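# Move box from drawer to desk, then close drawer

## Task

Lift the cardboard box out of the open drawer and set it down on the desk, then push the drawer completely shut. No cabinet may be moved much from its spot, and the robot must not topple or be left leaning, or the task fails. The result only counts if it stays that way without the robot holding anything in place.

## Robot and tools

Robot: a LinearBot. It has an omnidirectional wheeled base with weak wheel motors (2 N m), so pushes stop it easily. A column about 1.75 m high carries a carriage that slides 0 to 1 m (lift_m). Two identical six-joint arms with two-finger grippers sit on the carriage. Each arm base is roughly 0.57 m + lift_m above the floor, and carriage parts reach about 0.15 m below that. A hand reaches up to 0.78 m from its shoulder but only about 0.38 m below its arm base. A hand is about 0.16 m long and 0.1 m wide (0.14 m when open). The parked arm pose is joints 1-6 = 0, 0.05, 0.05, 1.45, 0, 0. With both arms parked the footprint is about 0.95 m wide and 0.7 m long. Cameras: carriage_camera is fixed, faces forward and tilts about 20 degrees down. left_wrist_camera and right_wrist_camera look out beyond the fingertips.

Frames: the base frame sits on the floor below the base centre, with x forward, y left and z up. Results give left_hand and right_hand in this frame, as the midpoint between that hand's finger pads, plus quat_wxyz. The hand's z axis runs along the fingers and its y axis is the opening direction. An upright hand with joints 1, 5 and 6 at 0 reads (1, 0, 0, 0). Hand readings drift from the truth, more so at long reach, and a level hand sags 10-17 cm under 1 kg. base_odometry is measured from the start pose and counts wheel rotation, so slip shows up as travel. Heading is counter-clockwise positive, in -3.142..3.142.

execute_actions(actions, cameras): actions is a list holding one action object or nothing. An empty list only returns the state and images. An action may hold "base", "joints" or both, and they start at the same moment.
- base is a relative move from where the last reported state put the base. It takes exactly one key: translate_m (metres, forward positive, -2 to 2), strafe_m (metres, left positive, -2 to 2) or rotate_rad (radians, counter-clockwise positive, -6.3 to 6.3).
- joints is a dictionary of absolute targets, by name, for any subset of joints; the two arms are named separately.
- lift_m: 0 to 1 m.
- left_/right_joint1_rad: -2.617 to 3.054; swings the arm about vertical, 0 is forward, positive is left.
- joint2_rad: 0 to 3.141; shoulder, where 0 puts the upper arm back and level, 1.57 upright and 3.14 forward and level.
- joint3_rad: 0 to 3.141; elbow, 0 folded, 3.14 straight.
- joint4_rad: -1.57 to 1.57; wrist pitch, 0 in line with the forearm, positive tips the fingers up.
- joint5_rad: -1.57 to 1.57; wrist yaw, positive swings the fingertips to the right (the opposite of joint1).
- joint6_rad: -2.094 to 2.094; roll about the finger axis, positive is clockwise seen from the forearm.
- gripper_m: 0 to 0.093, the pad gap in metres.
- Tolerances for a joint to count as done: lift ±0.004, joints 1-3 ±0.055 (joint1 ±0.02), joint4 ±0.04, joints 5-6 ±0.02, gripper ±0.004.
- Speed limits: joints 1-3 move at up to 1.8 rad/s, joints 4-6 at up to 2.7 rad/s.
- A joint you leave out may still be driving toward an earlier target.
- cameras is a list of camera names or ["all"]. Omitting it or passing null also gives all cameras; [] gives none. The "pictures" line lists the images in order.
- An unknown key or an out-of-range number rejects the whole call and nothing moves. If one call reports a stop, the later motion, wait and finish calls in the same reply are skipped.

wait(seconds): 0 to 10 s with no new command; returns the same output as an empty action. zoom_image(camera, region): gives a magnified crop of that camera's latest full image. region is [x0, y0, x1, y1] in pixels, with the origin at the top-left, and at most 504x504. read_manual(section="licences") returns licence text only. finished_scene(scene): pass the current scene's integer number. It ends the scene permanently and reports success, so the goal must already be met and stable.

Result lines:
- base_status and joint_status say how each motion ended.
- done: reached the target. For the base it means the wheels turned the full amount, even if they slipped. A 1-2 mm move may also read done while falling short.
- off_target: the motion stopped short and may still be pushing. A gripper holding an object usually shows this.
- contact_stop or time_out: the target is dropped and the joint holds where it stopped.
- joint command not followed / not_followed: a self-collision check blocked that arm's targets, and they may be retried on later actions. To recover, first move only the blocked arm well away, then the other arm in a later action.
- on_its_own: things you did not command; "held at" is the held target, not the actual position.
- motor_effort: percent of maximum, positive toward higher joint values, with the peak in brackets. Each reading has a fixed bias and noise. Lift effort grows with load, and falling lift effort during a descent means a hand is resting on something. drive_wheels staying high at rest means the base is still pressing on something.
- ARM HIT: an arm struck the robot hard.
- MOTOR HOT: a motor has reached 75 °C. OVER-TEMPERATURE FAULT: the arm was halted at 90 °C or gave way at 100 °C. Affected keys then show limit_stop_at_motor_heat, and you should resend those targets. Stretched arms heat quickly, even when empty.

Cautions:
- Nothing shows a lean except the images. Tipping risk grows with a high carriage, extended arms, a load, pulling, or a sudden stop; about 1.5 kg in each outstretched hand can topple the robot.
- The base can slide under a table edge and then hit it with the column. Reversing into such an edge can tip the robot.
- Arms have no contact stop and spring to their target once freed. The base may coast about 0.3 m after an arm touches something.
- After a blocked drive, back off about 0.2 m the way you came, or undo the turn, and repeat if still pressed before retrying.
- Never let the arms strike or press on each other.
- Gripper pads squeeze at about 45-60 N.
- Avoid drops, slips, slamming the drawer and hard shoves. Loose objects may occasionally get nudged by the scene itself.

Each tool is called in YAML: its name, and indented under it one key for each argument.

## Session

execute_actions:
  actions: []

Scene clock: 0.00 s.
base_odometry: x=+0.000 y=+0.000 heading=+0.000 (m, m, rad; odometry frame)
base_status: not commanded
joint_positions: lift_m=+0.303 left_joint1_rad=+0.007 left_joint2_rad=+0.047 left_joint3_rad=+0.050 left_joint4_rad=+1.437 left_joint5_rad=+0.022 left_joint6_rad=+0.026 left_gripper_m=+0.094 right_joint1_rad=+0.000 right_joint2_rad=+0.057 right_joint3_rad=+0.026 right_joint4_rad=+1.405 right_joint5_rad=-0.006 right_joint6_rad=+0.000 right_gripper_m=+0.095
joint_status: not commanded
motor_effort: lift_m=+15 drive_wheels=+1 (%)
left_hand: x=+0.2880 y=+0.3102 z=+1.2756 quat_wxyz=(+0.998, +0.011, +0.065, +0.016) (m; base frame)
right_hand: x=+0.3063 y=-0.3126 z=+1.2672 quat_wxyz=(+0.995, -0.003, +0.098, +0.000) (m; base frame)
pictures: carriage_camera, left_wrist_camera, right_wrist_camera
Images, in order (width x height): carriage_camera 504x504, left_wrist_camera 504x504, right_wrist_camera 504x504.

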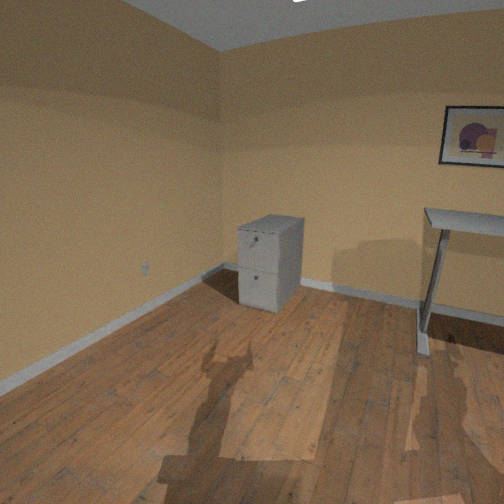

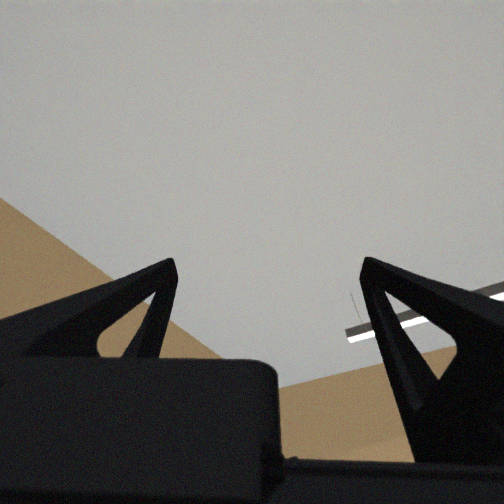

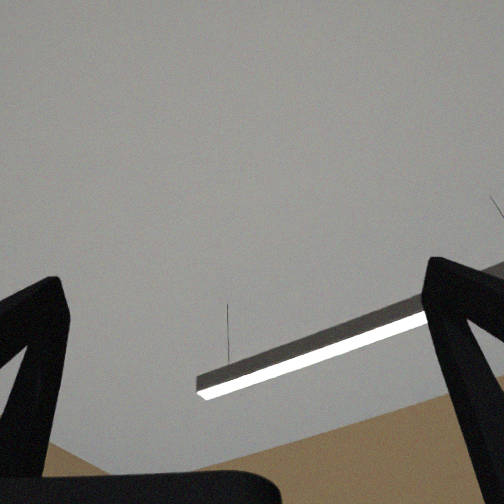

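execute_actions:
  actions:
    - {"base":{"rotate_rad":-0.9}}
  cameras: ["carriage_camera"]

Scene clock: 2.57 s.
base_odometry: x=+0.000 y=+0.000 heading=-0.899 (m, m, rad; odometry frame)
base_status: done
joint_positions: lift_m=+0.303 left_joint1_rad=+0.007 left_joint2_rad=+0.047 left_joint3_rad=+0.050 left_joint4_rad=+1.436 left_joint5_rad=+0.022 left_joint6_rad=+0.026 left_gripper_m=+0.094 right_joint1_rad=+0.000 right_joint2_rad=+0.057 right_joint3_rad=+0.026 right_joint4_rad=+1.404 right_joint5_rad=-0.006 right_joint6_rad=+0.000 right_gripper_m=+0.095
joint_status: not commanded
motor_effort: lift_m=+15(15) drive_wheels=+14(32) (%)
left_hand: x=+0.2882 y=+0.3102 z=+1.2756 quat_wxyz=(+0.998, +0.011, +0.065, +0.016) (m; base frame)
right_hand: x=+0.3064 y=-0.3126 z=+1.2672 quat_wxyz=(+0.995, -0.003, +0.098, +0.000) (m; base frame)
pictures: carriage_camera
Images, in order (width x height): carriage_camera 504x504.

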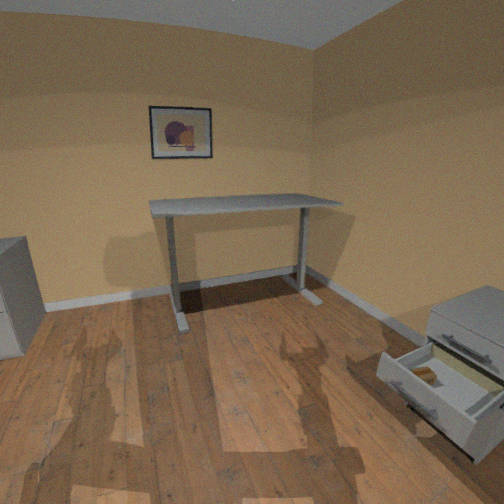

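execute_actions:
  actions:
    - {"base":{"rotate_rad":-0.9}}
  cameras: ["carriage_camera"]

Scene clock: 5.10 s.
base_odometry: x=+0.000 y=+0.000 heading=-1.797 (m, m, rad; odometry frame)
base_status: done
joint_positions: lift_m=+0.303 left_joint1_rad=+0.007 left_joint2_rad=+0.047 left_joint3_rad=+0.050 left_joint4_rad=+1.436 left_joint5_rad=+0.022 left_joint6_rad=+0.026 left_gripper_m=+0.094 right_joint1_rad=+0.000 right_joint2_rad=+0.057 right_joint3_rad=+0.026 right_joint4_rad=+1.404 right_joint5_rad=-0.006 right_joint6_rad=+0.000 right_gripper_m=+0.095
joint_status: not commanded
motor_effort: lift_m=+15(15) drive_wheels=+14(35) (%)
left_hand: x=+0.2883 y=+0.3102 z=+1.2756 quat_wxyz=(+0.998, +0.011, +0.065, +0.016) (m; base frame)
right_hand: x=+0.3064 y=-0.3126 z=+1.2672 quat_wxyz=(+0.995, -0.003, +0.099, +0.000) (m; base frame)
pictures: carriage_camera
Images, in order (width x height): carriage_camera 504x504.

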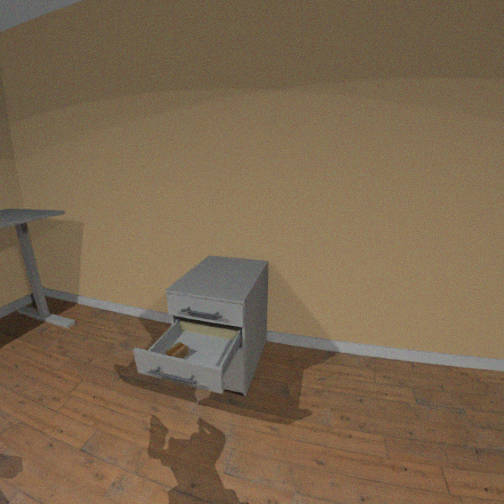

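zoom_image:
  camera: "carriage_camera"
  region: [110, 240, 290, 420]

Region (110, 240, 290, 420) of carriage_camera's 504x504 image, scaled by 2.800, with more detail than that image has.

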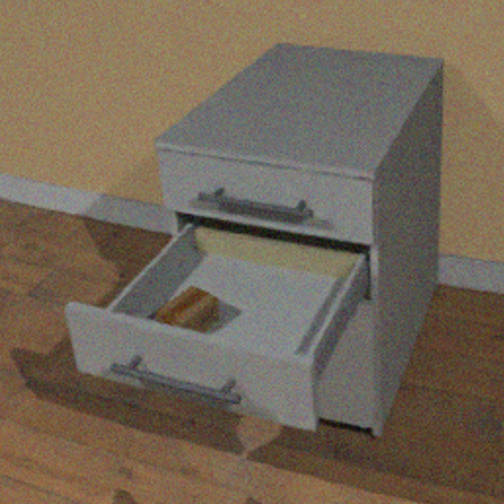

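execute_actions:
  actions:
    - {"base":{"rotate_rad":-0.285}}
  cameras: []

execute_actions:
  actions:
    - {"base":{"strafe_m":0.39},"joints":{"left_joint2_rad":2.727,"left_joint3_rad":1.275,"left_joint4_rad":-0.118,"lift_m":0.35}}
  cameras: ["carriage_camera"]

execute_actions:
  actions:
    - {"base":{"translate_m":0.42}}
  cameras: ["carriage_camera","left_wrist_camera"]

Scene clock: 8.40 s.
base_odometry: x=+0.000 y=+0.000 heading=-2.081 (m, m, rad; odometry frame)
base_status: done
joint_positions: lift_m=+0.303 left_joint1_rad=+0.007 left_joint2_rad=+0.047 left_joint3_rad=+0.050 left_joint4_rad=+1.436 left_joint5_rad=+0.022 left_joint6_rad=+0.026 left_gripper_m=+0.094 right_joint1_rad=+0.000 right_joint2_rad=+0.057 right_joint3_rad=+0.026 right_joint4_rad=+1.404 right_joint5_rad=-0.006 right_joint6_rad=+0.000 right_gripper_m=+0.095
joint_status: not commanded
motor_effort: lift_m=+15(15) drive_wheels=+14(35) (%)
left_hand: x=+0.2882 y=+0.3102 z=+1.2756 quat_wxyz=(+0.998, +0.011, +0.065, +0.016) (m; base frame)
right_hand: x=+0.3064 y=-0.3126 z=+1.2672 quat_wxyz=(+0.995, -0.003, +0.099, +0.000) (m; base frame)
pictures: none
No camera images: the call's "cameras" was empty. Leave "cameras" out to get every camera's image.

Scene clock: 11.30 s.
base_odometry: x=+0.340 y=-0.191 heading=-2.082 (m, m, rad; odometry frame)
base_status: done
joint_positions: lift_m=+0.350 left_joint1_rad=+0.007 left_joint2_rad=+2.724 left_joint3_rad=+1.273 left_joint4_rad=-0.119 left_joint5_rad=+0.022 left_joint6_rad=+0.026 left_gripper_m=+0.094 right_joint1_rad=+0.000 right_joint2_rad=+0.057 right_joint3_rad=+0.026 right_joint4_rad=+1.404 right_joint5_rad=-0.006 right_joint6_rad=+0.000 right_gripper_m=+0.095
joint_status: all done
motor_effort: lift_m=+15(19) drive_wheels=-7(36) (%)
left_hand: x=+0.6050 y=+0.3125 z=+0.6309 quat_wxyz=(+0.000, +0.010, +1.000, -0.011) (m; base frame)
right_hand: x=+0.3064 y=-0.3126 z=+1.3144 quat_wxyz=(+0.995, -0.003, +0.098, +0.000) (m; base frame)
pictures: carriage_camera
Images, in order (width x height): carriage_camera 504x504.

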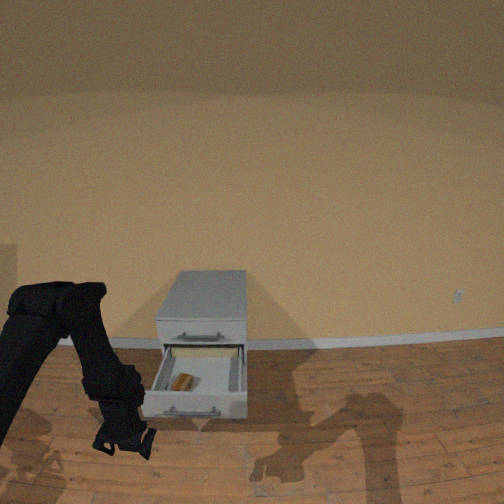

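Scene clock: 14.30 s.
base_odometry: x=+0.135 y=-0.558 heading=-2.081 (m, m, rad; odometry frame)
base_status: done
joint_positions: lift_m=+0.350 left_joint1_rad=+0.007 left_joint2_rad=+2.724 left_joint3_rad=+1.273 left_joint4_rad=-0.117 left_joint5_rad=+0.022 left_joint6_rad=+0.026 left_gripper_m=+0.094 right_joint1_rad=+0.000 right_joint2_rad=+0.057 right_joint3_rad=+0.026 right_joint4_rad=+1.404 right_joint5_rad=-0.006 right_joint6_rad=+0.000 right_gripper_m=+0.095
joint_status: not commanded
motor_effort: lift_m=+15(15) drive_wheels=-6(32) (%)
left_hand: x=+0.6055 y=+0.3123 z=+0.6309 quat_wxyz=(+0.001, +0.010, +1.000, -0.011) (m; base frame)
right_hand: x=+0.3064 y=-0.3126 z=+1.3143 quat_wxyz=(+0.995, -0.003, +0.099, +0.000) (m; base frame)
pictures: carriage_camera, left_wrist_camera
Images, in order (width x height): carriage_camera 504x504, left_wrist_camera 504x504.

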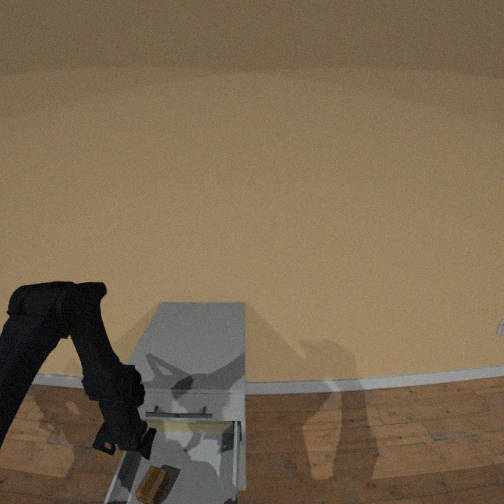

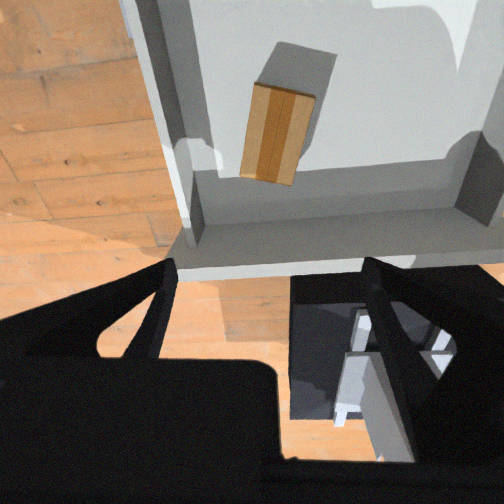

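execute_actions:
  actions:
    - {"base":{"translate_m":0.035},"joints":{"left_joint6_rad":0.23,"lift_m":0.2}}
  cameras: ["carriage_camera","left_wrist_camera"]

Scene clock: 16.00 s.
base_odometry: x=+0.119 y=-0.588 heading=-2.080 (m, m, rad; odometry frame)
base_status: done
joint_positions: lift_m=+0.200 left_joint1_rad=+0.007 left_joint2_rad=+2.723 left_joint3_rad=+1.273 left_joint4_rad=-0.117 left_joint5_rad=+0.022 left_joint6_rad=+0.226 left_gripper_m=+0.094 right_joint1_rad=+0.000 right_joint2_rad=+0.057 right_joint3_rad=+0.026 right_joint4_rad=+1.404 right_joint5_rad=-0.006 right_joint6_rad=+0.000 right_gripper_m=+0.095
joint_status: all done
motor_effort: lift_m=+16(17) drive_wheels=-3(39) (%)
left_hand: x=+0.6060 y=+0.3123 z=+0.4812 quat_wxyz=(+0.003, +0.109, +0.994, -0.011) (m; base frame)
right_hand: x=+0.3064 y=-0.3126 z=+1.1643 quat_wxyz=(+0.995, -0.003, +0.098, +0.000) (m; base frame)
pictures: carriage_camera, left_wrist_camera
Images, in order (width x height): carriage_camera 504x504, left_wrist_camera 504x504.

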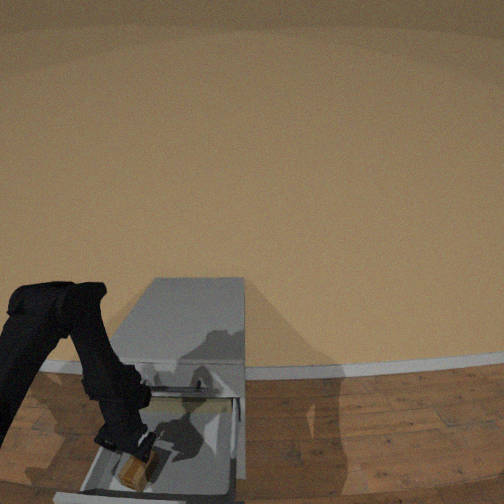

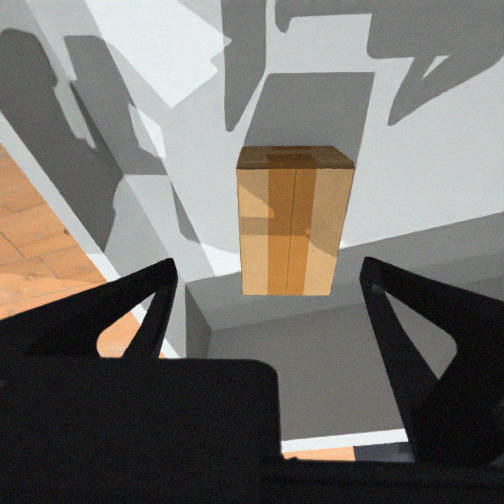

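execute_actions:
  actions:
    - {"base":{"translate_m":-0.015},"joints":{"left_joint1_rad":-0.055,"left_joint6_rad":0.17,"lift_m":0.15}}
  cameras: ["left_wrist_camera"]

Scene clock: 17.10 s.
base_odometry: x=+0.126 y=-0.575 heading=-2.080 (m, m, rad; odometry frame)
base_status: done
joint_positions: lift_m=+0.150 left_joint1_rad=-0.060 left_joint2_rad=+2.725 left_joint3_rad=+1.273 left_joint4_rad=-0.118 left_joint5_rad=+0.022 left_joint6_rad=+0.173 left_gripper_m=+0.094 right_joint1_rad=+0.000 right_joint2_rad=+0.057 right_joint3_rad=+0.026 right_joint4_rad=+1.405 right_joint5_rad=-0.006 right_joint6_rad=+0.000 right_gripper_m=+0.095
joint_status: all done
motor_effort: lift_m=+16(16) drive_wheels=+6(34) (%)
left_hand: x=+0.6042 y=+0.2889 z=+0.4305 quat_wxyz=(+0.001, +0.116, +0.993, -0.011) (m; base frame)
right_hand: x=+0.3063 y=-0.3126 z=+1.1143 quat_wxyz=(+0.995, -0.003, +0.098, +0.000) (m; base frame)
pictures: left_wrist_camera
Images, in order (width x height): left_wrist_camera 504x504.

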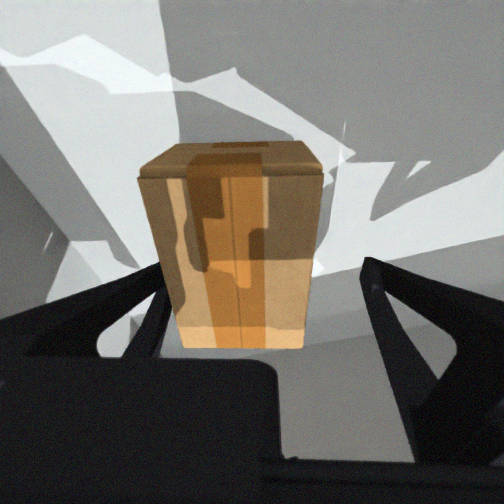

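execute_actions:
  actions:
    - {"joints":{"left_joint1_rad":-0.018,"left_joint6_rad":0.21}}
  cameras: ["left_wrist_camera"]

Scene clock: 17.77 s.
base_odometry: x=+0.126 y=-0.575 heading=-2.080 (m, m, rad; odometry frame)
base_status: not commanded
joint_positions: lift_m=+0.150 left_joint1_rad=-0.017 left_joint2_rad=+2.725 left_joint3_rad=+1.273 left_joint4_rad=-0.118 left_joint5_rad=+0.022 left_joint6_rad=+0.207 left_gripper_m=+0.094 right_joint1_rad=+0.000 right_joint2_rad=+0.057 right_joint3_rad=+0.026 right_joint4_rad=+1.405 right_joint5_rad=-0.006 right_joint6_rad=+0.000 right_gripper_m=+0.095
joint_status: all done
motor_effort: lift_m=+16(16) drive_wheels=+6(6) (%)
left_hand: x=+0.6050 y=+0.3041 z=+0.4305 quat_wxyz=(+0.001, +0.112, +0.994, -0.011) (m; base frame)
right_hand: x=+0.3063 y=-0.3126 z=+1.1143 quat_wxyz=(+0.995, -0.003, +0.098, +0.000) (m; base frame)
pictures: left_wrist_camera
Images, in order (width x height): left_wrist_camera 504x504.

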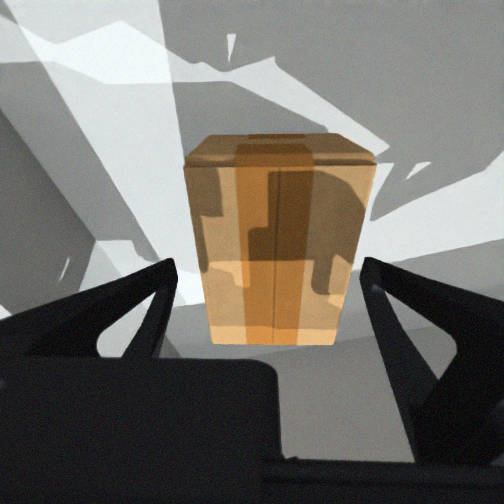

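execute_actions:
  actions:
    - {"joints":{"lift_m":0.115,"left_joint1_rad":-0.025}}
  cameras: ["left_wrist_camera"]

execute_actions:
  actions:
    - {"joints":{"left_gripper_m":0.04}}
  cameras: ["left_wrist_camera","carriage_camera"]

Scene clock: 18.60 s.
base_odometry: x=+0.126 y=-0.575 heading=-2.080 (m, m, rad; odometry frame)
base_status: not commanded
joint_positions: lift_m=+0.115 left_joint1_rad=-0.020 left_joint2_rad=+2.698 left_joint3_rad=+1.273 left_joint4_rad=-0.142 left_joint5_rad=+0.015 left_joint6_rad=+0.208 left_gripper_m=+0.094 right_joint1_rad=+0.000 right_joint2_rad=+0.057 right_joint3_rad=+0.026 right_joint4_rad=+1.404 right_joint5_rad=-0.006 right_joint6_rad=+0.000 right_gripper_m=+0.095
joint_status: all done
motor_effort: lift_m=+14(17) drive_wheels=+5(6) (%)
left_hand: x=+0.6092 y=+0.3042 z=+0.4047 quat_wxyz=(+0.003, +0.114, +0.993, -0.007) (m; base frame)
right_hand: x=+0.3064 y=-0.3126 z=+1.0795 quat_wxyz=(+0.995, -0.003, +0.098, +0.000) (m; base frame)
pictures: left_wrist_camera
Images, in order (width x height): left_wrist_camera 504x504.

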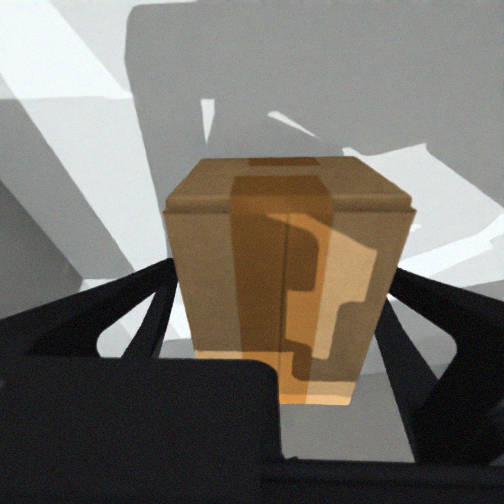

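Scene clock: 19.20 s.
base_odometry: x=+0.126 y=-0.575 heading=-2.080 (m, m, rad; odometry frame)
base_status: not commanded
joint_positions: lift_m=+0.115 left_joint1_rad=-0.020 left_joint2_rad=+2.698 left_joint3_rad=+1.273 left_joint4_rad=-0.133 left_joint5_rad=+0.015 left_joint6_rad=+0.209 left_gripper_m=+0.059 right_joint1_rad=+0.000 right_joint2_rad=+0.057 right_joint3_rad=+0.026 right_joint4_rad=+1.404 right_joint5_rad=-0.006 right_joint6_rad=+0.000 right_gripper_m=+0.095
joint_status: left_gripper_m off_target (ended at +0.059, target +0.040)
motor_effort: lift_m=+14(14) drive_wheels=+4(5) (%)
left_hand: x=+0.6113 y=+0.3040 z=+0.4047 quat_wxyz=(+0.007, +0.114, +0.993, -0.007) (m; base frame)
right_hand: x=+0.3064 y=-0.3126 z=+1.0795 quat_wxyz=(+0.995, -0.003, +0.098, +0.000) (m; base frame)
pictures: carriage_camera, left_wrist_camera
Images, in order (width x height): carriage_camera 504x504, left_wrist_camera 504x504.

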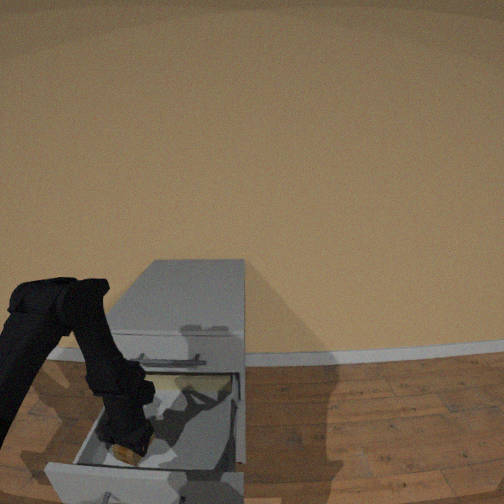

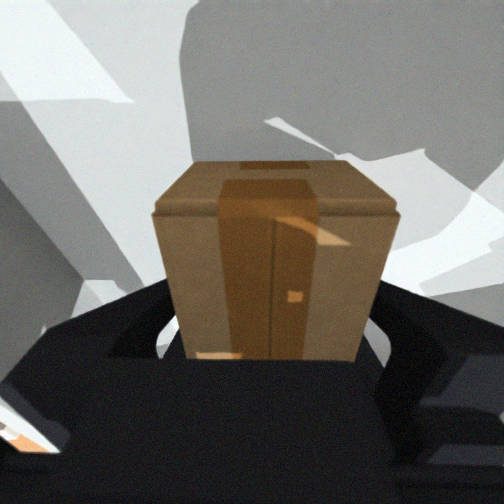

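execute_actions:
  actions:
    - {"joints":{"lift_m":0.27}}
  cameras: ["left_wrist_camera"]

execute_actions:
  actions:
    - {"base":{"translate_m":-0.42}}
  cameras: ["left_wrist_camera","carriage_camera"]

Scene clock: 20.97 s.
base_odometry: x=+0.126 y=-0.575 heading=-2.080 (m, m, rad; odometry frame)
base_status: not commanded
joint_positions: lift_m=+0.270 left_joint1_rad=-0.020 left_joint2_rad=+2.724 left_joint3_rad=+1.273 left_joint4_rad=-0.118 left_joint5_rad=+0.015 left_joint6_rad=+0.209 left_gripper_m=+0.059 right_joint1_rad=+0.000 right_joint2_rad=+0.057 right_joint3_rad=+0.026 right_joint4_rad=+1.404 right_joint5_rad=-0.006 right_joint6_rad=+0.000 right_gripper_m=+0.095
joint_status: all done
motor_effort: lift_m=+15(18) drive_wheels=+4(5) (%)
left_hand: x=+0.6052 y=+0.3041 z=+0.5509 quat_wxyz=(+0.001, +0.114, +0.993, -0.008) (m; base frame)
right_hand: x=+0.3064 y=-0.3126 z=+1.2344 quat_wxyz=(+0.995, -0.003, +0.098, +0.000) (m; base frame)
pictures: left_wrist_camera
Images, in order (width x height): left_wrist_camera 504x504.

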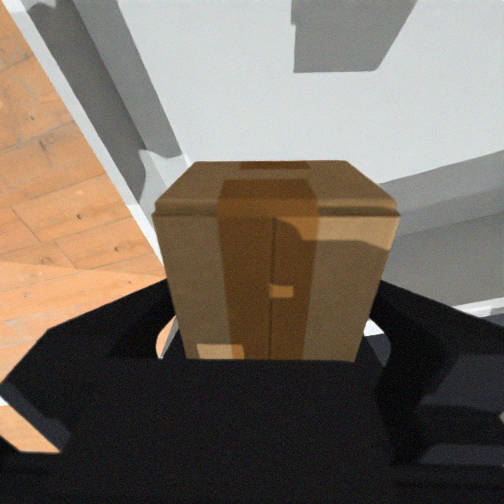

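Scene clock: 23.97 s.
base_odometry: x=+0.331 y=-0.208 heading=-2.080 (m, m, rad; odometry frame)
base_status: done
joint_positions: lift_m=+0.270 left_joint1_rad=-0.021 left_joint2_rad=+2.724 left_joint3_rad=+1.273 left_joint4_rad=-0.117 left_joint5_rad=+0.015 left_joint6_rad=+0.209 left_gripper_m=+0.059 right_joint1_rad=+0.000 right_joint2_rad=+0.057 right_joint3_rad=+0.026 right_joint4_rad=+1.404 right_joint5_rad=-0.006 right_joint6_rad=+0.000 right_gripper_m=+0.095
joint_status: not commanded
motor_effort: lift_m=+15(15) drive_wheels=-2(40) (%)
left_hand: x=+0.6054 y=+0.3036 z=+0.5509 quat_wxyz=(+0.002, +0.115, +0.993, -0.008) (m; base frame)
right_hand: x=+0.3064 y=-0.3126 z=+1.2344 quat_wxyz=(+0.995, -0.003, +0.098, +0.000) (m; base frame)
pictures: carriage_camera, left_wrist_camera
Images, in order (width x height): carriage_camera 504x504, left_wrist_camera 504x504.

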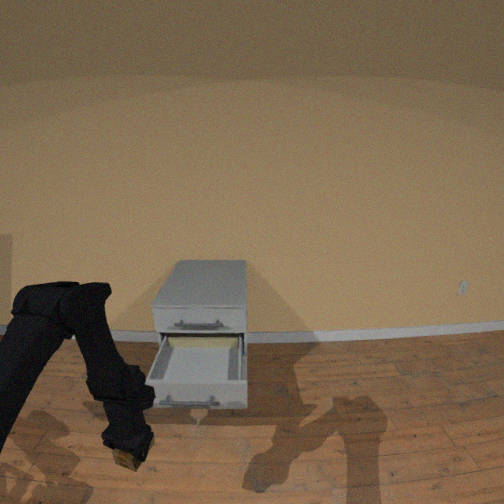

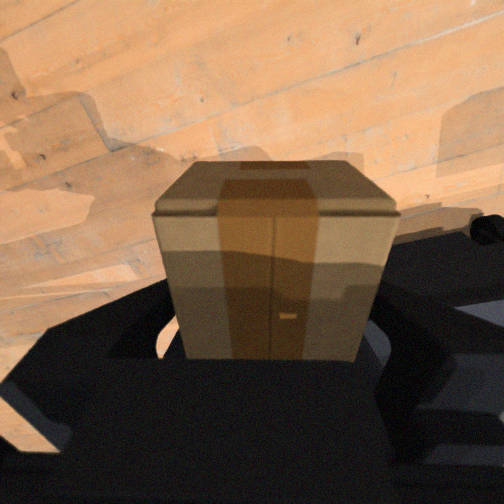

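execute_actions:
  actions:
    - {"base":{"strafe_m":0.54},"joints":{"right_joint2_rad":3.018,"right_joint3_rad":1.606,"right_joint4_rad":1.3,"right_gripper_m":0.0,"left_joint2_rad":2.0,"left_joint3_rad":1.4,"left_joint4_rad":-0.97,"left_joint6_rad":0}}
  cameras: ["carriage_camera"]

execute_actions:
  actions:
    - {"base":{"translate_m":-0.03},"joints":{"lift_m":0.04}}
  cameras: ["right_wrist_camera","carriage_camera"]

Scene clock: 27.53 s.
base_odometry: x=+0.803 y=-0.471 heading=-2.080 (m, m, rad; odometry frame)
base_status: done
joint_positions: lift_m=+0.270 left_joint1_rad=-0.022 left_joint2_rad=+2.002 left_joint3_rad=+1.393 left_joint4_rad=-0.967 left_joint5_rad=+0.015 left_joint6_rad=+0.004 left_gripper_m=+0.059 right_joint1_rad=+0.003 right_joint2_rad=+3.015 right_joint3_rad=+1.601 right_joint4_rad=+1.294 right_joint5_rad=-0.006 right_joint6_rad=+0.000 right_gripper_m=+0.001
joint_status: all done
motor_effort: lift_m=+16(16) drive_wheels=-4(31) (%)
left_hand: x=+0.6195 y=+0.3031 z=+0.8290 quat_wxyz=(-0.002, +0.013, +1.000, -0.008) (m; base frame)
right_hand: x=+0.8785 y=-0.3109 z=+0.6971 quat_wxyz=(+0.663, -0.003, +0.748, +0.003) (m; base frame)
pictures: carriage_camera
Images, in order (width x height): carriage_camera 504x504.

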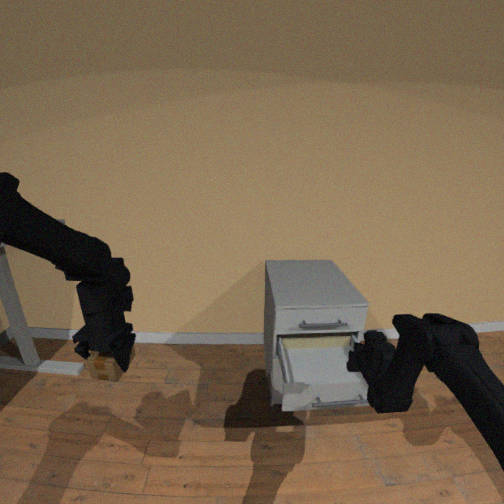

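Scene clock: 29.00 s.
base_odometry: x=+0.817 y=-0.445 heading=-2.079 (m, m, rad; odometry frame)
base_status: done
joint_positions: lift_m=+0.040 left_joint1_rad=-0.022 left_joint2_rad=+2.002 left_joint3_rad=+1.393 left_joint4_rad=-0.970 left_joint5_rad=+0.016 left_joint6_rad=+0.004 left_gripper_m=+0.059 right_joint1_rad=+0.003 right_joint2_rad=+3.016 right_joint3_rad=+1.601 right_joint4_rad=+1.297 right_joint5_rad=-0.006 right_joint6_rad=+0.000 right_gripper_m=+0.001
joint_status: all done
motor_effort: lift_m=+16(17) drive_wheels=-1(26) (%)
left_hand: x=+0.6187 y=+0.3031 z=+0.5988 quat_wxyz=(-0.004, +0.013, +1.000, -0.008) (m; base frame)
right_hand: x=+0.8784 y=-0.3109 z=+0.4671 quat_wxyz=(+0.664, -0.003, +0.748, +0.003) (m; base frame)
pictures: carriage_camera, right_wrist_camera
Images, in order (width x height): carriage_camera 504x504, right_wrist_camera 504x504.

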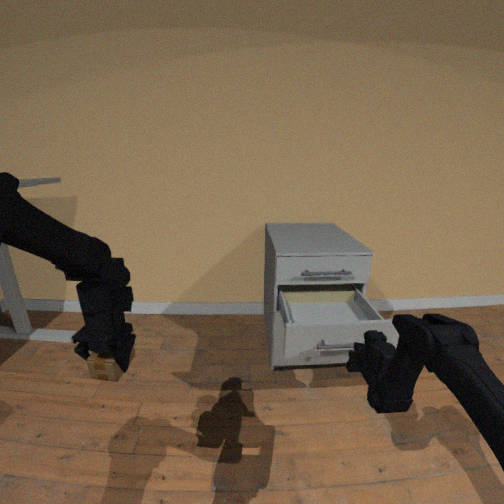

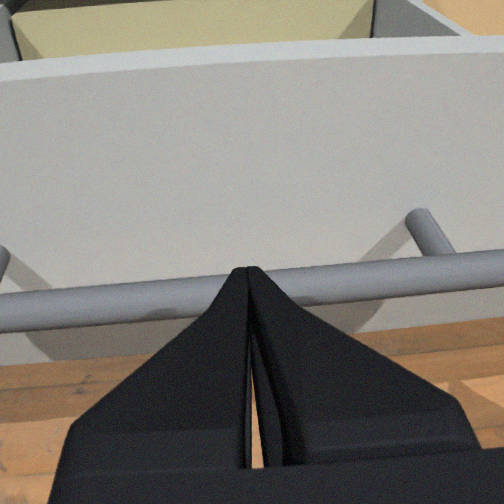

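execute_actions:
  actions:
    - {"base":{"translate_m":0.3},"joints":{"lift_m":0.05}}
  cameras: ["right_wrist_camera","carriage_camera"]

Scene clock: 31.70 s.
base_odometry: x=+0.672 y=-0.708 heading=-2.079 (m, m, rad; odometry frame)
base_status: done
joint_positions: lift_m=+0.050 left_joint1_rad=-0.022 left_joint2_rad=+1.996 left_joint3_rad=+1.393 left_joint4_rad=-0.970 left_joint5_rad=+0.016 left_joint6_rad=+0.004 left_gripper_m=+0.059 right_joint1_rad=+0.002 right_joint2_rad=+3.017 right_joint3_rad=+1.595 right_joint4_rad=+1.306 right_joint5_rad=-0.007 right_joint6_rad=+0.000 right_gripper_m=+0.001
joint_status: all done
motor_effort: lift_m=+15(18) drive_wheels=-7(41) (%)
left_hand: x=+0.6192 y=+0.3029 z=+0.6111 quat_wxyz=(-0.001, +0.013, +1.000, -0.008) (m; base frame)
right_hand: x=+0.8769 y=-0.3110 z=+0.4769 quat_wxyz=(+0.665, -0.003, +0.747, +0.003) (m; base frame)
pictures: carriage_camera, right_wrist_camera
Images, in order (width x height): carriage_camera 504x504, right_wrist_camera 504x504.

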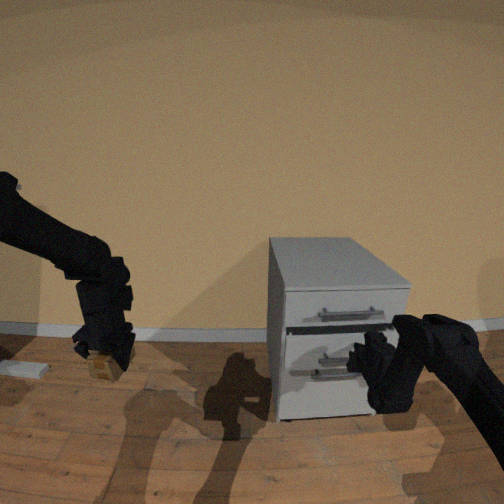

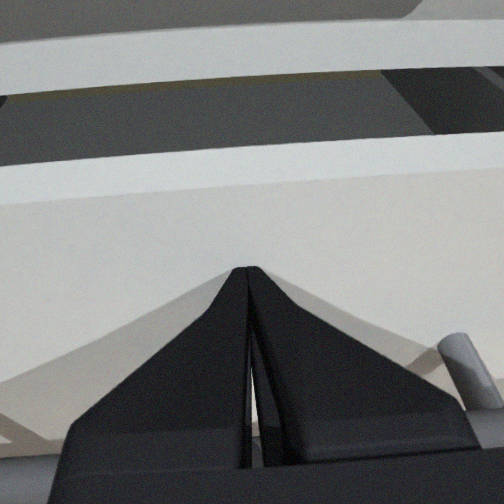

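execute_actions:
  actions:
    - {"base":{"translate_m":0.045}}
  cameras: ["right_wrist_camera","carriage_camera"]

Scene clock: 33.03 s.
base_odometry: x=+0.650 y=-0.747 heading=-2.078 (m, m, rad; odometry frame)
base_status: done
joint_positions: lift_m=+0.050 left_joint1_rad=-0.022 left_joint2_rad=+1.996 left_joint3_rad=+1.393 left_joint4_rad=-0.970 left_joint5_rad=+0.016 left_joint6_rad=+0.004 left_gripper_m=+0.059 right_joint1_rad=+0.002 right_joint2_rad=+3.017 right_joint3_rad=+1.595 right_joint4_rad=+1.304 right_joint5_rad=-0.007 right_joint6_rad=+0.000 right_gripper_m=+0.001
joint_status: not commanded
motor_effort: lift_m=+15(15) drive_wheels=-5(41) (%)
left_hand: x=+0.6193 y=+0.3029 z=+0.6111 quat_wxyz=(-0.001, +0.013, +1.000, -0.008) (m; base frame)
right_hand: x=+0.8768 y=-0.3112 z=+0.4763 quat_wxyz=(+0.664, -0.003, +0.748, +0.003) (m; base frame)
pictures: carriage_camera, right_wrist_camera
Images, in order (width x height): carriage_camera 504x504, right_wrist_camera 504x504.

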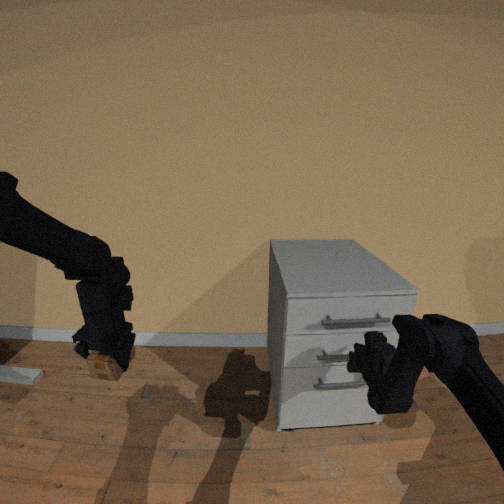

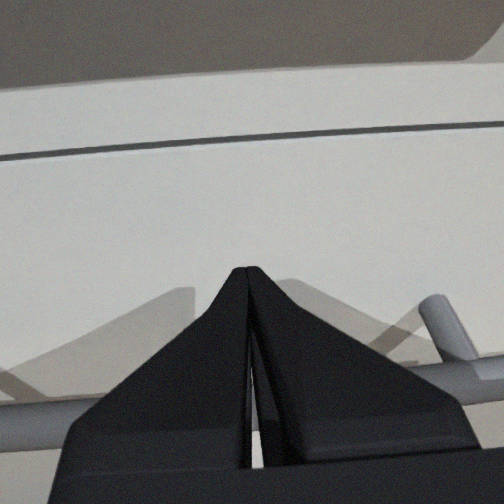

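execute_actions:
  actions:
    - {"base":{"translate_m":-0.2}}
  cameras: ["carriage_camera"]

execute_actions:
  actions:
    - {"base":{"rotate_rad":1.571},"joints":{"right_joint2_rad":0.05,"right_joint3_rad":0.05,"right_joint4_rad":1.45,"lift_m":0.55}}
  cameras: ["carriage_camera"]

Scene clock: 35.47 s.
base_odometry: x=+0.747 y=-0.572 heading=-2.078 (m, m, rad; odometry frame)
base_status: done
joint_positions: lift_m=+0.050 left_joint1_rad=-0.022 left_joint2_rad=+1.996 left_joint3_rad=+1.393 left_joint4_rad=-0.970 left_joint5_rad=+0.016 left_joint6_rad=+0.004 left_gripper_m=+0.059 right_joint1_rad=+0.002 right_joint2_rad=+3.017 right_joint3_rad=+1.595 right_joint4_rad=+1.303 right_joint5_rad=-0.007 right_joint6_rad=+0.000 right_gripper_m=+0.001
joint_status: not commanded
motor_effort: lift_m=+15(15) drive_wheels=-3(36) (%)
left_hand: x=+0.6193 y=+0.3027 z=+0.6111 quat_wxyz=(-0.001, +0.013, +1.000, -0.008) (m; base frame)
right_hand: x=+0.8768 y=-0.3115 z=+0.4760 quat_wxyz=(+0.664, -0.003, +0.748, +0.003) (m; base frame)
pictures: carriage_camera
Images, in order (width x height): carriage_camera 504x504.

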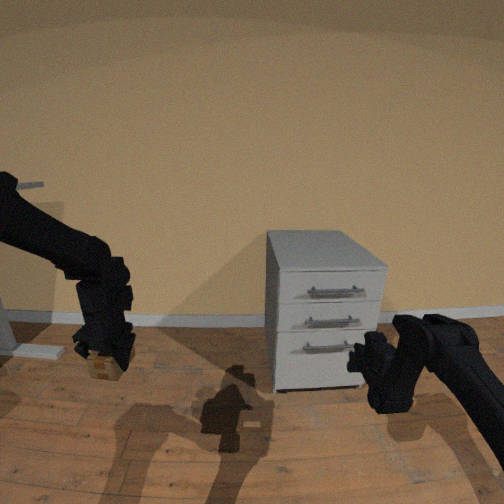

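Scene clock: 38.57 s.
base_odometry: x=+0.747 y=-0.572 heading=-0.508 (m, m, rad; odometry frame)
base_status: done
joint_positions: lift_m=+0.550 left_joint1_rad=-0.019 left_joint2_rad=+1.999 left_joint3_rad=+1.393 left_joint4_rad=-0.967 left_joint5_rad=+0.017 left_joint6_rad=+0.004 left_gripper_m=+0.059 right_joint1_rad=-0.001 right_joint2_rad=+0.073 right_joint3_rad=+0.066 right_joint4_rad=+1.451 right_joint5_rad=-0.007 right_joint6_rad=+0.000 right_gripper_m=+0.001
joint_status: all done
motor_effort: lift_m=+15(19) drive_wheels=+13(36) (%)
left_hand: x=+0.6198 y=+0.3038 z=+1.1100 quat_wxyz=(-0.001, +0.011, +1.000, -0.008) (m; base frame)
right_hand: x=+0.2881 y=-0.3125 z=+1.5273 quat_wxyz=(+0.998, -0.003, +0.063, +0.000) (m; base frame)
pictures: carriage_camera
Images, in order (width x height): carriage_camera 504x504.

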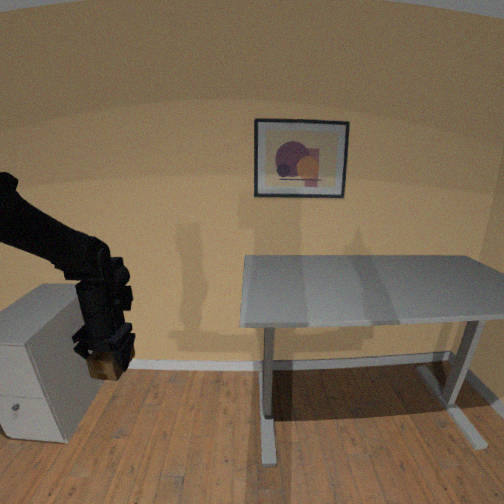

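execute_actions:
  actions:
    - {"base":{"rotate_rad":-0.37},"joints":{"lift_m":0.48}}
  cameras: []

execute_actions:
  actions:
    - {"base":{"translate_m":0.57}}
  cameras: ["carriage_camera","left_wrist_camera"]

Scene clock: 40.50 s.
base_odometry: x=+0.747 y=-0.572 heading=-0.876 (m, m, rad; odometry frame)
base_status: done
joint_positions: lift_m=+0.480 left_joint1_rad=-0.026 left_joint2_rad=+1.999 left_joint3_rad=+1.393 left_joint4_rad=-0.969 left_joint5_rad=+0.017 left_joint6_rad=+0.004 left_gripper_m=+0.059 right_joint1_rad=-0.001 right_joint2_rad=+0.073 right_joint3_rad=+0.061 right_joint4_rad=+1.450 right_joint5_rad=-0.007 right_joint6_rad=+0.000 right_gripper_m=+0.001
joint_status: all done
motor_effort: lift_m=+16(17) drive_wheels=-13(32) (%)
left_hand: x=+0.6190 y=+0.3014 z=+1.0398 quat_wxyz=(-0.002, +0.015, +1.000, -0.008) (m; base frame)
right_hand: x=+0.2899 y=-0.3126 z=+1.4558 quat_wxyz=(+0.998, -0.003, +0.066, +0.000) (m; base frame)
pictures: none
No camera images: the call's "cameras" was empty. Leave "cameras" out to get every camera's image.

Scene clock: 43.93 s.
base_odometry: x=+1.113 y=-1.010 heading=-0.875 (m, m, rad; odometry frame)
base_status: done
joint_positions: lift_m=+0.480 left_joint1_rad=-0.025 left_joint2_rad=+1.999 left_joint3_rad=+1.393 left_joint4_rad=-0.969 left_joint5_rad=+0.017 left_joint6_rad=+0.004 left_gripper_m=+0.059 right_joint1_rad=-0.001 right_joint2_rad=+0.073 right_joint3_rad=+0.061 right_joint4_rad=+1.450 right_joint5_rad=-0.007 right_joint6_rad=+0.000 right_gripper_m=+0.001
joint_status: not commanded
motor_effort: lift_m=+16(16) drive_wheels=-7(38) (%)
left_hand: x=+0.6190 y=+0.3015 z=+1.0398 quat_wxyz=(-0.002, +0.015, +1.000, -0.008) (m; base frame)
right_hand: x=+0.2899 y=-0.3126 z=+1.4558 quat_wxyz=(+0.998, -0.003, +0.066, +0.000) (m; base frame)
pictures: carriage_camera, left_wrist_camera
Images, in order (width x height): carriage_camera 504x504, left_wrist_camera 504x504.

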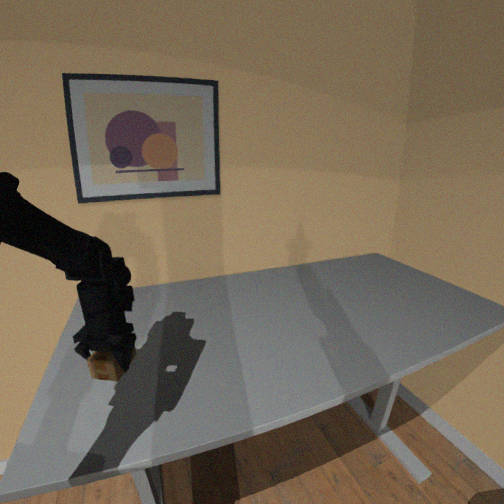

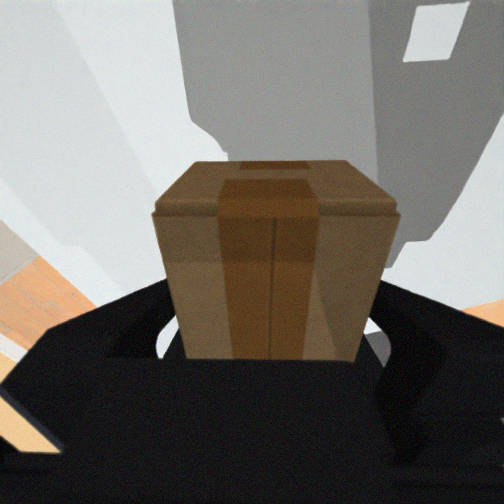

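Over the desk. Lowering gradually.

execute_actions:
  actions:
    - {"joints":{"lift_m":0.42}}
  cameras: ["carriage_camera","left_wrist_camera"]

Scene clock: 44.77 s.
base_odometry: x=+1.113 y=-1.010 heading=-0.876 (m, m, rad; odometry frame)
base_status: not commanded
joint_positions: lift_m=+0.420 left_joint1_rad=-0.025 left_joint2_rad=+2.001 left_joint3_rad=+1.393 left_joint4_rad=-0.970 left_joint5_rad=+0.017 left_joint6_rad=+0.004 left_gripper_m=+0.059 right_joint1_rad=-0.001 right_joint2_rad=+0.073 right_joint3_rad=+0.061 right_joint4_rad=+1.449 right_joint5_rad=-0.007 right_joint6_rad=+0.000 right_gripper_m=+0.001
joint_status: all done
motor_effort: lift_m=+16(17) drive_wheels=-6(7) (%)
left_hand: x=+0.6187 y=+0.3015 z=+0.9793 quat_wxyz=(-0.003, +0.015, +1.000, -0.008) (m; base frame)
right_hand: x=+0.2900 y=-0.3126 z=+1.3958 quat_wxyz=(+0.998, -0.003, +0.067, +0.000) (m; base frame)
pictures: carriage_camera, left_wrist_camera
Images, in order (width x height): carriage_camera 504x504, left_wrist_camera 504x504.

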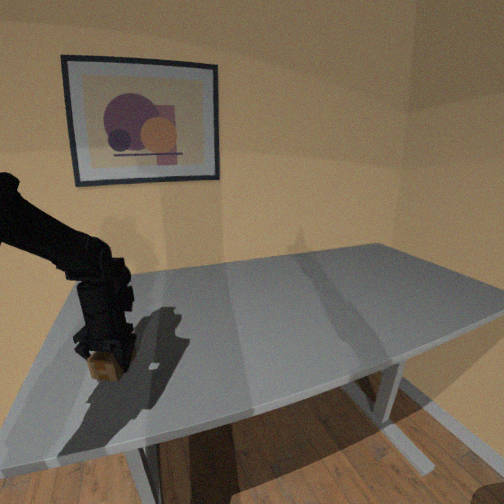

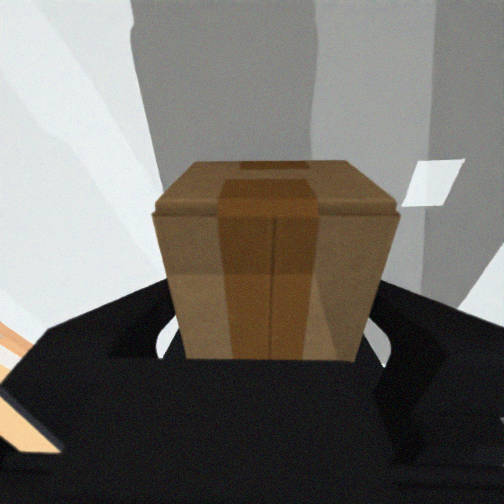

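execute_actions:
  actions:
    - {"joints":{"lift_m":0.395}}
  cameras: ["carriage_camera"]

Scene clock: 45.43 s.
base_odometry: x=+1.113 y=-1.010 heading=-0.876 (m, m, rad; odometry frame)
base_status: not commanded
joint_positions: lift_m=+0.395 left_joint1_rad=-0.027 left_joint2_rad=+1.981 left_joint3_rad=+1.402 left_joint4_rad=-0.977 left_joint5_rad=+0.016 left_joint6_rad=+0.002 left_gripper_m=+0.059 right_joint1_rad=-0.001 right_joint2_rad=+0.070 right_joint3_rad=+0.060 right_joint4_rad=+1.449 right_joint5_rad=-0.006 right_joint6_rad=+0.000 right_gripper_m=+0.001
joint_status: all done
motor_effort: lift_m=+15(15) drive_wheels=-6(6) (%)
left_hand: x=+0.6216 y=+0.3012 z=+0.9634 quat_wxyz=(+0.007, +0.015, +1.000, -0.008) (m; base frame)
right_hand: x=+0.2897 y=-0.3126 z=+1.3706 quat_wxyz=(+0.998, -0.003, +0.066, +0.000) (m; base frame)
pictures: carriage_camera
Images, in order (width x height): carriage_camera 504x504.

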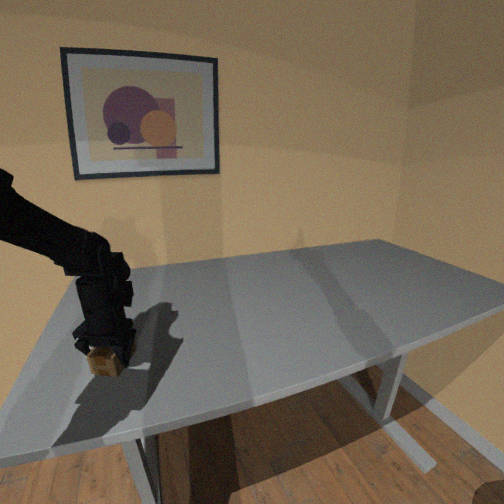

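Contact. Release and lift away.

execute_actions:
  actions:
    - {"joints":{"left_gripper_m":0.093}}
  cameras: []

execute_actions:
  actions:
    - {"joints":{"lift_m":0.5}}
  cameras: ["carriage_camera","left_wrist_camera"]

Scene clock: 46.20 s.
base_odometry: x=+1.113 y=-1.010 heading=-0.876 (m, m, rad; odometry frame)
base_status: not commanded
joint_positions: lift_m=+0.395 left_joint1_rad=-0.027 left_joint2_rad=+1.981 left_joint3_rad=+1.402 left_joint4_rad=-0.975 left_joint5_rad=+0.016 left_joint6_rad=+0.002 left_gripper_m=+0.093 right_joint1_rad=-0.001 right_joint2_rad=+0.070 right_joint3_rad=+0.060 right_joint4_rad=+1.449 right_joint5_rad=-0.006 right_joint6_rad=+0.000 right_gripper_m=+0.001
joint_status: all done
motor_effort: lift_m=+15(15) drive_wheels=-6(6) (%)
left_hand: x=+0.6220 y=+0.3012 z=+0.9634 quat_wxyz=(+0.008, +0.015, +1.000, -0.008) (m; base frame)
right_hand: x=+0.2897 y=-0.3126 z=+1.3706 quat_wxyz=(+0.998, -0.003, +0.066, +0.000) (m; base frame)
pictures: none
No camera images: the call's "cameras" was empty. Leave "cameras" out to get every camera's image.

Scene clock: 47.17 s.
base_odometry: x=+1.113 y=-1.010 heading=-0.876 (m, m, rad; odometry frame)
base_status: not commanded
joint_positions: lift_m=+0.500 left_joint1_rad=-0.027 left_joint2_rad=+1.996 left_joint3_rad=+1.402 left_joint4_rad=-0.969 left_joint5_rad=+0.016 left_joint6_rad=+0.002 left_gripper_m=+0.093 right_joint1_rad=-0.001 right_joint2_rad=+0.070 right_joint3_rad=+0.060 right_joint4_rad=+1.449 right_joint5_rad=-0.006 right_joint6_rad=+0.000 right_gripper_m=+0.001
joint_status: all done
motor_effort: lift_m=+15(19) drive_wheels=-5(6) (%)
left_hand: x=+0.6221 y=+0.3012 z=+1.0630 quat_wxyz=(+0.003, +0.015, +1.000, -0.008) (m; base frame)
right_hand: x=+0.2897 y=-0.3126 z=+1.4756 quat_wxyz=(+0.998, -0.003, +0.066, +0.000) (m; base frame)
pictures: carriage_camera, left_wrist_camera
Images, in order (width x height): carriage_camera 504x504, left_wrist_camera 504x504.

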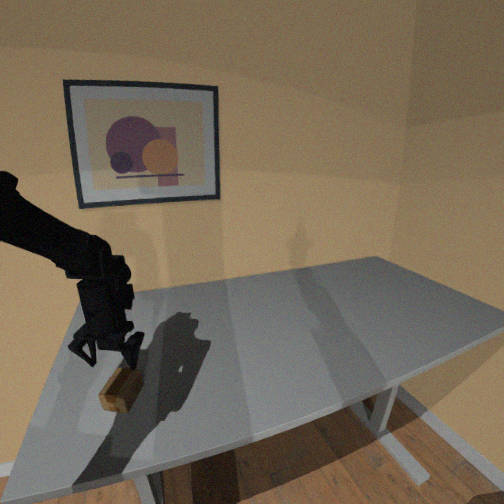

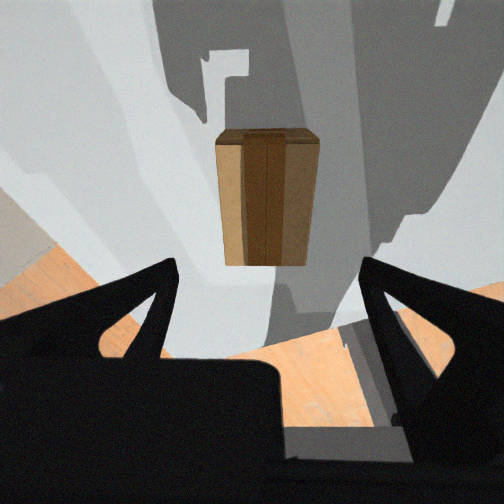

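finished_scene:
  scene: 1

The scene is finished: the task was done.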